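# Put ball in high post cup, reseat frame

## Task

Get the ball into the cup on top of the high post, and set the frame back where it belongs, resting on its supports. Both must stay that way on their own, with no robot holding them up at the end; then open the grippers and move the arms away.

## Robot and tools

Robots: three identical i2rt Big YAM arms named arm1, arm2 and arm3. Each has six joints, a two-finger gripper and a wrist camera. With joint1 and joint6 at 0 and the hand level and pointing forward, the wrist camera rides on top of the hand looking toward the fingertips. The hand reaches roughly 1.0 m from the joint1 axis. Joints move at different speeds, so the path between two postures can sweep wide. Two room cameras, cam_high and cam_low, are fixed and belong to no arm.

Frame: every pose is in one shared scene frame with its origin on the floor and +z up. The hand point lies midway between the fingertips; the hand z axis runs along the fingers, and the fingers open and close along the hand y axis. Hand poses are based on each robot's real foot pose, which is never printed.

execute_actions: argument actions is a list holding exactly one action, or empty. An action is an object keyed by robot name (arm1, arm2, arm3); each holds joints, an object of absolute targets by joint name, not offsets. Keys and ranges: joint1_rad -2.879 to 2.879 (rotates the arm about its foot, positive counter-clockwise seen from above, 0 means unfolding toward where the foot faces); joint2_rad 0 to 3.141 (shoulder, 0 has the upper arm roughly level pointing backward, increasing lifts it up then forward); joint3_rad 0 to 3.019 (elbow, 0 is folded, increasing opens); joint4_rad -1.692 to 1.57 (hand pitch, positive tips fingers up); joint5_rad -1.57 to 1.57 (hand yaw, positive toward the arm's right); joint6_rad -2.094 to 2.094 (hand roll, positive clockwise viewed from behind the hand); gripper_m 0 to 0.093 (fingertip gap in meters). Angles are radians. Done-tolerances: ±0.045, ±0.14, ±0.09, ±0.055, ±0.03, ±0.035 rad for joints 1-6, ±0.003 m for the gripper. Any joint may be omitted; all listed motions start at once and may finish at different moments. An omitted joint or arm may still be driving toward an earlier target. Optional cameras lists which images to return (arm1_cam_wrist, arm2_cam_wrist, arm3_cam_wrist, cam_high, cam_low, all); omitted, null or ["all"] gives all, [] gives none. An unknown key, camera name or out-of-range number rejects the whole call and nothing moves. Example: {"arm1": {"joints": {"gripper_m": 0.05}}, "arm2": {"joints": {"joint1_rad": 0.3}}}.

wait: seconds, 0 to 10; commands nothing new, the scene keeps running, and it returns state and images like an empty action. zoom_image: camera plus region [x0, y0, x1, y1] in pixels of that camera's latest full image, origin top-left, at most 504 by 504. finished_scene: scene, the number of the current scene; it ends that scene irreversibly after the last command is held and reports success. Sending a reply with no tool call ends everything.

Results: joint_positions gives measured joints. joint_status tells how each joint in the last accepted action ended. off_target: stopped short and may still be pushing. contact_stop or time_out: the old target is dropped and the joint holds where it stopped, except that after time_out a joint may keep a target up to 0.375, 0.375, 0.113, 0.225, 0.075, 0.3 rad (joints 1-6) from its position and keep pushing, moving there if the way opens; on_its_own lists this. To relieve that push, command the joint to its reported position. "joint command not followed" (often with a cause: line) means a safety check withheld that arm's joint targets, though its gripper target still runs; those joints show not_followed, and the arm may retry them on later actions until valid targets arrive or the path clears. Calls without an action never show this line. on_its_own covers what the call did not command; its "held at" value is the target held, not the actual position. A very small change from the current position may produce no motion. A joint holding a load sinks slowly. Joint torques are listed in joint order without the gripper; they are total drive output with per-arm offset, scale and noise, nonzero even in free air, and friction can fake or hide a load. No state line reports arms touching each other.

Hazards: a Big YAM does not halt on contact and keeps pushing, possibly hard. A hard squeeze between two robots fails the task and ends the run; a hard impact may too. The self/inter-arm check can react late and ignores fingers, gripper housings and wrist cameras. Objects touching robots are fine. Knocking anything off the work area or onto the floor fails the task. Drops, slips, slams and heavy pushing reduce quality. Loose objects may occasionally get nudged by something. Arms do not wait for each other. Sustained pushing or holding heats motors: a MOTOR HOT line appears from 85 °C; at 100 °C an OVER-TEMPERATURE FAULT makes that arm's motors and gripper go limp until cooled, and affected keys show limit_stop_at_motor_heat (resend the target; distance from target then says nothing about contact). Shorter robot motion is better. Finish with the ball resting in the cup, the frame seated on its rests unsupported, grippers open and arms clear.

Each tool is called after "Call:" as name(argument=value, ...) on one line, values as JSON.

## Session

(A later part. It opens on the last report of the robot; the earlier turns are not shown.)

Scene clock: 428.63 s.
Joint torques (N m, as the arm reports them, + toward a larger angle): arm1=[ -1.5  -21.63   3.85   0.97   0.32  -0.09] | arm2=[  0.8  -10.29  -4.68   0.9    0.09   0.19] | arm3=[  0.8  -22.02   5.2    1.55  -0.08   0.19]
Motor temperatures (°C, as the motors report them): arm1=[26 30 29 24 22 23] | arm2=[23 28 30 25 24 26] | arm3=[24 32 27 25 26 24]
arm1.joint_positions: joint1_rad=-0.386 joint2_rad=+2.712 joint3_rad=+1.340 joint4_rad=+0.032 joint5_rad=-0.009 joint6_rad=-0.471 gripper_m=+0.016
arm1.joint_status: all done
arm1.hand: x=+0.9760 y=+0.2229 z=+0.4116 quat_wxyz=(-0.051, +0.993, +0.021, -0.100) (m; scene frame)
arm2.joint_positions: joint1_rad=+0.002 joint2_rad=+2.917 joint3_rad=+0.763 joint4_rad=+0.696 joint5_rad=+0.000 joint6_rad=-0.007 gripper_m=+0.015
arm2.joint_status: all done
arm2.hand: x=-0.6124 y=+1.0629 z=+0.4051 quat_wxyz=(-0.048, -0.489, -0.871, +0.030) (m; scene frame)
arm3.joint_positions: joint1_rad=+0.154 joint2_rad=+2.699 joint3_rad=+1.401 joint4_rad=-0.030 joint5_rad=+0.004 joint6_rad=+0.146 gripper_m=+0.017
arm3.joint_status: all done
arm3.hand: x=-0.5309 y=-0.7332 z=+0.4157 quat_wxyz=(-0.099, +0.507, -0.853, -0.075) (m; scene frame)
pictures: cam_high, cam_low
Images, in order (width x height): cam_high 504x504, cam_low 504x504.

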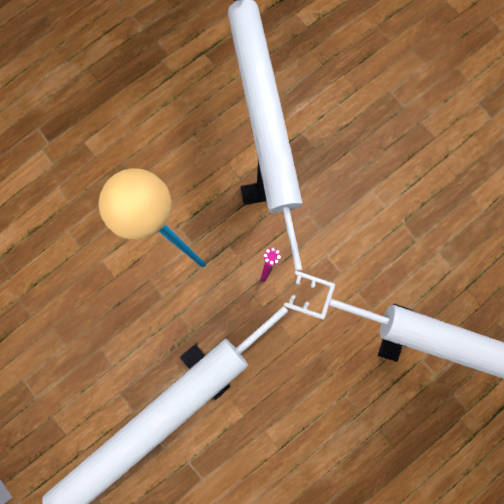

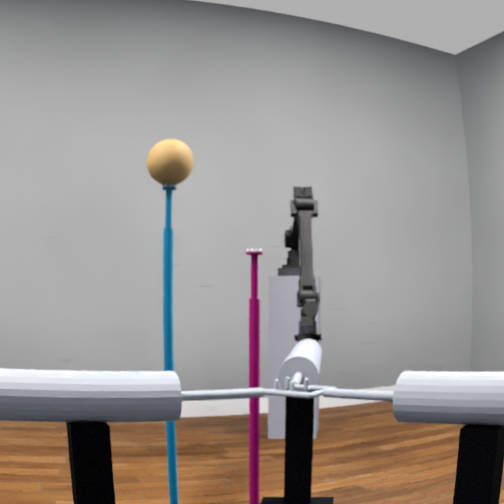

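The frame is back at its original position. I'll lower arm3 slightly, release and retreat.

Call:
execute_actions(actions=[{"arm3":{"joints":{"joint2_rad":2.735}}}], cameras=[])

Call:
execute_actions(actions=[{"arm1":{"joints":{"gripper_m":0.06,"joint1_rad":-0.386}},"arm2":{"joints":{"gripper_m":0.06}},"arm3":{"joints":{"gripper_m":0.06}}}], cameras=[])

Call:
execute_actions(actions=[{"arm1":{"joints":{"joint2_rad":2.5,"joint3_rad":1.2,"joint4_rad":-0.04}},"arm2":{"joints":{"joint2_rad":2.67,"joint3_rad":0.55,"joint4_rad":0.66}},"arm3":{"joints":{"joint2_rad":2.5,"joint3_rad":1.26,"joint4_rad":-0.09}}}], cameras=[])

Call:
execute_actions(actions=[{"arm1":{"joints":{"joint2_rad":1.9,"joint3_rad":0.95,"joint4_rad":-0.5}},"arm2":{"joints":{"joint2_rad":1.9,"joint3_rad":0.5,"joint4_rad":-0.1}},"arm3":{"joints":{"joint2_rad":1.9,"joint3_rad":0.95,"joint4_rad":-0.5}}}], cameras=["cam_high","cam_low"])

Scene clock: 440.83 s.
Joint torques (N m, as the arm reports them, + toward a larger angle): arm1=[ -2.44 -21.69   3.77   0.97   0.31  -0.09] | arm2=[  0.97 -10.36  -4.59   0.95   0.08   0.18] | arm3=[  0.59 -21.21   4.51   1.34  -0.05   0.18]
Motor temperatures (°C, as the motors report them): arm1=[26 31 28 24 23 23] | arm2=[23 28 30 25 24 26] | arm3=[24 32 27 25 26 24]
arm1.joint_positions: joint1_rad=-0.386 joint2_rad=+2.712 joint3_rad=+1.340 joint4_rad=+0.032 joint5_rad=-0.009 joint6_rad=-0.471 gripper_m=+0.016
arm1.joint_status: not commanded
arm1.hand: x=+0.9760 y=+0.2229 z=+0.4116 quat_wxyz=(-0.051, +0.993, +0.021, -0.100) (m; scene frame)
arm2.joint_positions: joint1_rad=+0.002 joint2_rad=+2.917 joint3_rad=+0.763 joint4_rad=+0.696 joint5_rad=+0.000 joint6_rad=-0.007 gripper_m=+0.015
arm2.joint_status: not commanded
arm2.hand: x=-0.6124 y=+1.0629 z=+0.4051 quat_wxyz=(-0.048, -0.489, -0.871, +0.030) (m; scene frame)
arm3.joint_positions: joint1_rad=+0.154 joint2_rad=+2.710 joint3_rad=+1.407 joint4_rad=-0.025 joint5_rad=+0.004 joint6_rad=+0.146 gripper_m=+0.017
arm3.joint_status: all done
arm3.hand: x=-0.5311 y=-0.7336 z=+0.4114 quat_wxyz=(-0.099, +0.507, -0.853, -0.076) (m; scene frame)
pictures: none
No camera images: the call's "cameras" was empty. Leave "cameras" out to get every camera's image.

Scene clock: 441.47 s.
Joint torques (N m, as the arm reports them, + toward a larger angle): arm1=[ -1.48 -21.78   3.63   1.02   0.11  -0.09] | arm2=[  0.86 -10.21  -4.67   0.93   0.09   0.16] | arm3=[  0.27 -21.03   4.61   1.39  -0.02   0.11]
Motor temperatures (°C, as the motors report them): arm1=[26 31 28 24 23 23] | arm2=[23 28 30 25 24 26] | arm3=[24 32 27 25 26 24]
arm1.joint_positions: joint1_rad=-0.386 joint2_rad=+2.712 joint3_rad=+1.340 joint4_rad=+0.032 joint5_rad=-0.003 joint6_rad=-0.471 gripper_m=+0.060
arm1.joint_status: all done
arm1.hand: x=+0.9765 y=+0.2239 z=+0.4117 quat_wxyz=(-0.053, +0.993, +0.020, -0.099) (m; scene frame)
arm2.joint_positions: joint1_rad=+0.002 joint2_rad=+2.917 joint3_rad=+0.763 joint4_rad=+0.696 joint5_rad=+0.000 joint6_rad=-0.007 gripper_m=+0.060
arm2.joint_status: all done
arm2.hand: x=-0.6124 y=+1.0629 z=+0.4051 quat_wxyz=(-0.048, -0.489, -0.871, +0.030) (m; scene frame)
arm3.joint_positions: joint1_rad=+0.155 joint2_rad=+2.710 joint3_rad=+1.407 joint4_rad=-0.025 joint5_rad=+0.003 joint6_rad=+0.156 gripper_m=+0.060
arm3.joint_status: all done
arm3.hand: x=-0.5316 y=-0.7334 z=+0.4114 quat_wxyz=(-0.098, +0.504, -0.855, -0.076) (m; scene frame)
pictures: none
No camera images: the call's "cameras" was empty. Leave "cameras" out to get every camera's image.

Scene clock: 442.70 s.
Joint torques (N m, as the arm reports them, + toward a larger angle): arm1=[ -1.38 -19.39   3.75   0.52   0.1   -0.08] | arm2=[  1.06 -10.69  -5.34   0.41   0.11   0.18] | arm3=[  0.34 -20.81   4.94   0.75  -0.01   0.1 ]
Motor temperatures (°C, as the motors report them): arm1=[26 31 28 24 22 23] | arm2=[23 28 30 25 24 26] | arm3=[24 32 27 25 26 24]
arm1.joint_positions: joint1_rad=-0.386 joint2_rad=+2.480 joint3_rad=+1.201 joint4_rad=-0.036 joint5_rad=-0.003 joint6_rad=-0.471 gripper_m=+0.060
arm1.joint_status: all done
arm1.hand: x=+0.9682 y=+0.2264 z=+0.5047 quat_wxyz=(-0.059, +0.992, +0.020, -0.110) (m; scene frame)
arm2.joint_positions: joint1_rad=+0.002 joint2_rad=+2.662 joint3_rad=+0.567 joint4_rad=+0.667 joint5_rad=+0.000 joint6_rad=-0.007 gripper_m=+0.060
arm2.joint_status: all done
arm2.hand: x=-0.6069 y=+1.0545 z=+0.4905 quat_wxyz=(-0.061, -0.488, -0.870, +0.038) (m; scene frame)
arm3.joint_positions: joint1_rad=+0.155 joint2_rad=+2.479 joint3_rad=+1.257 joint4_rad=-0.084 joint5_rad=+0.003 joint6_rad=+0.157 gripper_m=+0.060
arm3.joint_status: all done
arm3.hand: x=-0.5313 y=-0.7313 z=+0.5050 quat_wxyz=(-0.107, +0.503, -0.854, -0.084) (m; scene frame)
pictures: none
No camera images: the call's "cameras" was empty. Leave "cameras" out to get every camera's image.

Scene clock: 444.17 s.
Joint torques (N m, as the arm reports them, + toward a larger angle): arm1=[ -1.36 -15.44   7.     0.11   0.11  -0.09] | arm2=[  0.99 -10.6    1.33   0.19   0.11   0.19] | arm3=[  0.39 -15.53   7.21   0.13   0.     0.1 ]
Motor temperatures (°C, as the motors report them): arm1=[26 31 28 24 22 23] | arm2=[23 28 30 25 24 26] | arm3=[24 32 27 25 26 24]
arm1.joint_positions: joint1_rad=-0.386 joint2_rad=+1.885 joint3_rad=+0.947 joint4_rad=-0.491 joint5_rad=-0.003 joint6_rad=-0.471 gripper_m=+0.060
arm1.joint_status: all done
arm1.hand: x=+1.0294 y=+0.1952 z=+0.7176 quat_wxyz=(-0.034, +0.997, +0.020, -0.059) (m; scene frame)
arm2.joint_positions: joint1_rad=+0.002 joint2_rad=+1.903 joint3_rad=+0.510 joint4_rad=-0.091 joint5_rad=+0.000 joint6_rad=-0.007 gripper_m=+0.060
arm2.joint_status: all done
arm2.hand: x=-0.5725 y=+0.9991 z=+0.6652 quat_wxyz=(-0.037, -0.489, -0.871, +0.024) (m; scene frame)
arm3.joint_positions: joint1_rad=+0.155 joint2_rad=+1.877 joint3_rad=+0.948 joint4_rad=-0.485 joint5_rad=+0.003 joint6_rad=+0.157 gripper_m=+0.060
arm3.joint_status: all done
arm3.hand: x=-0.5631 y=-0.8161 z=+0.7131 quat_wxyz=(-0.065, +0.506, -0.859, -0.049) (m; scene frame)
pictures: cam_high, cam_low
Images, in order (width x height): cam_high 504x504, cam_low 504x504.

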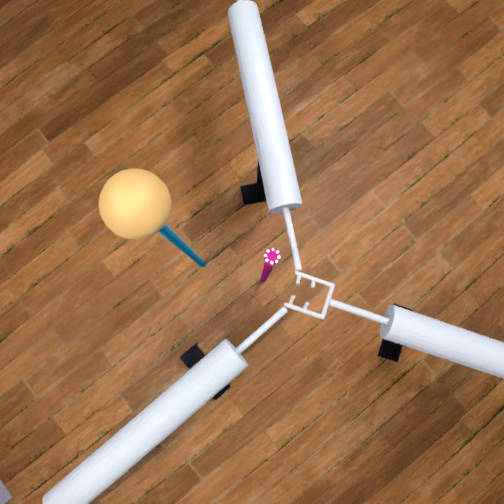

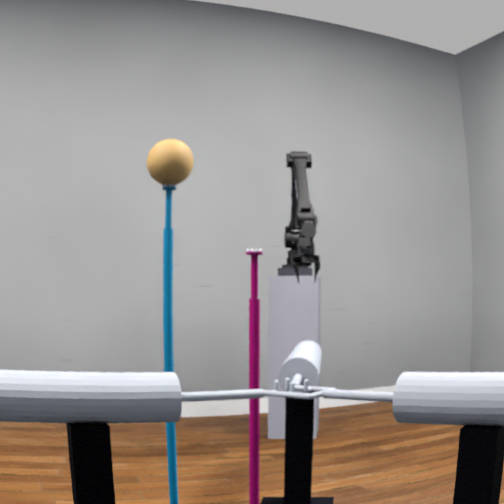

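Call:
finished_scene(scene=1)

The scene is finished: the task was done.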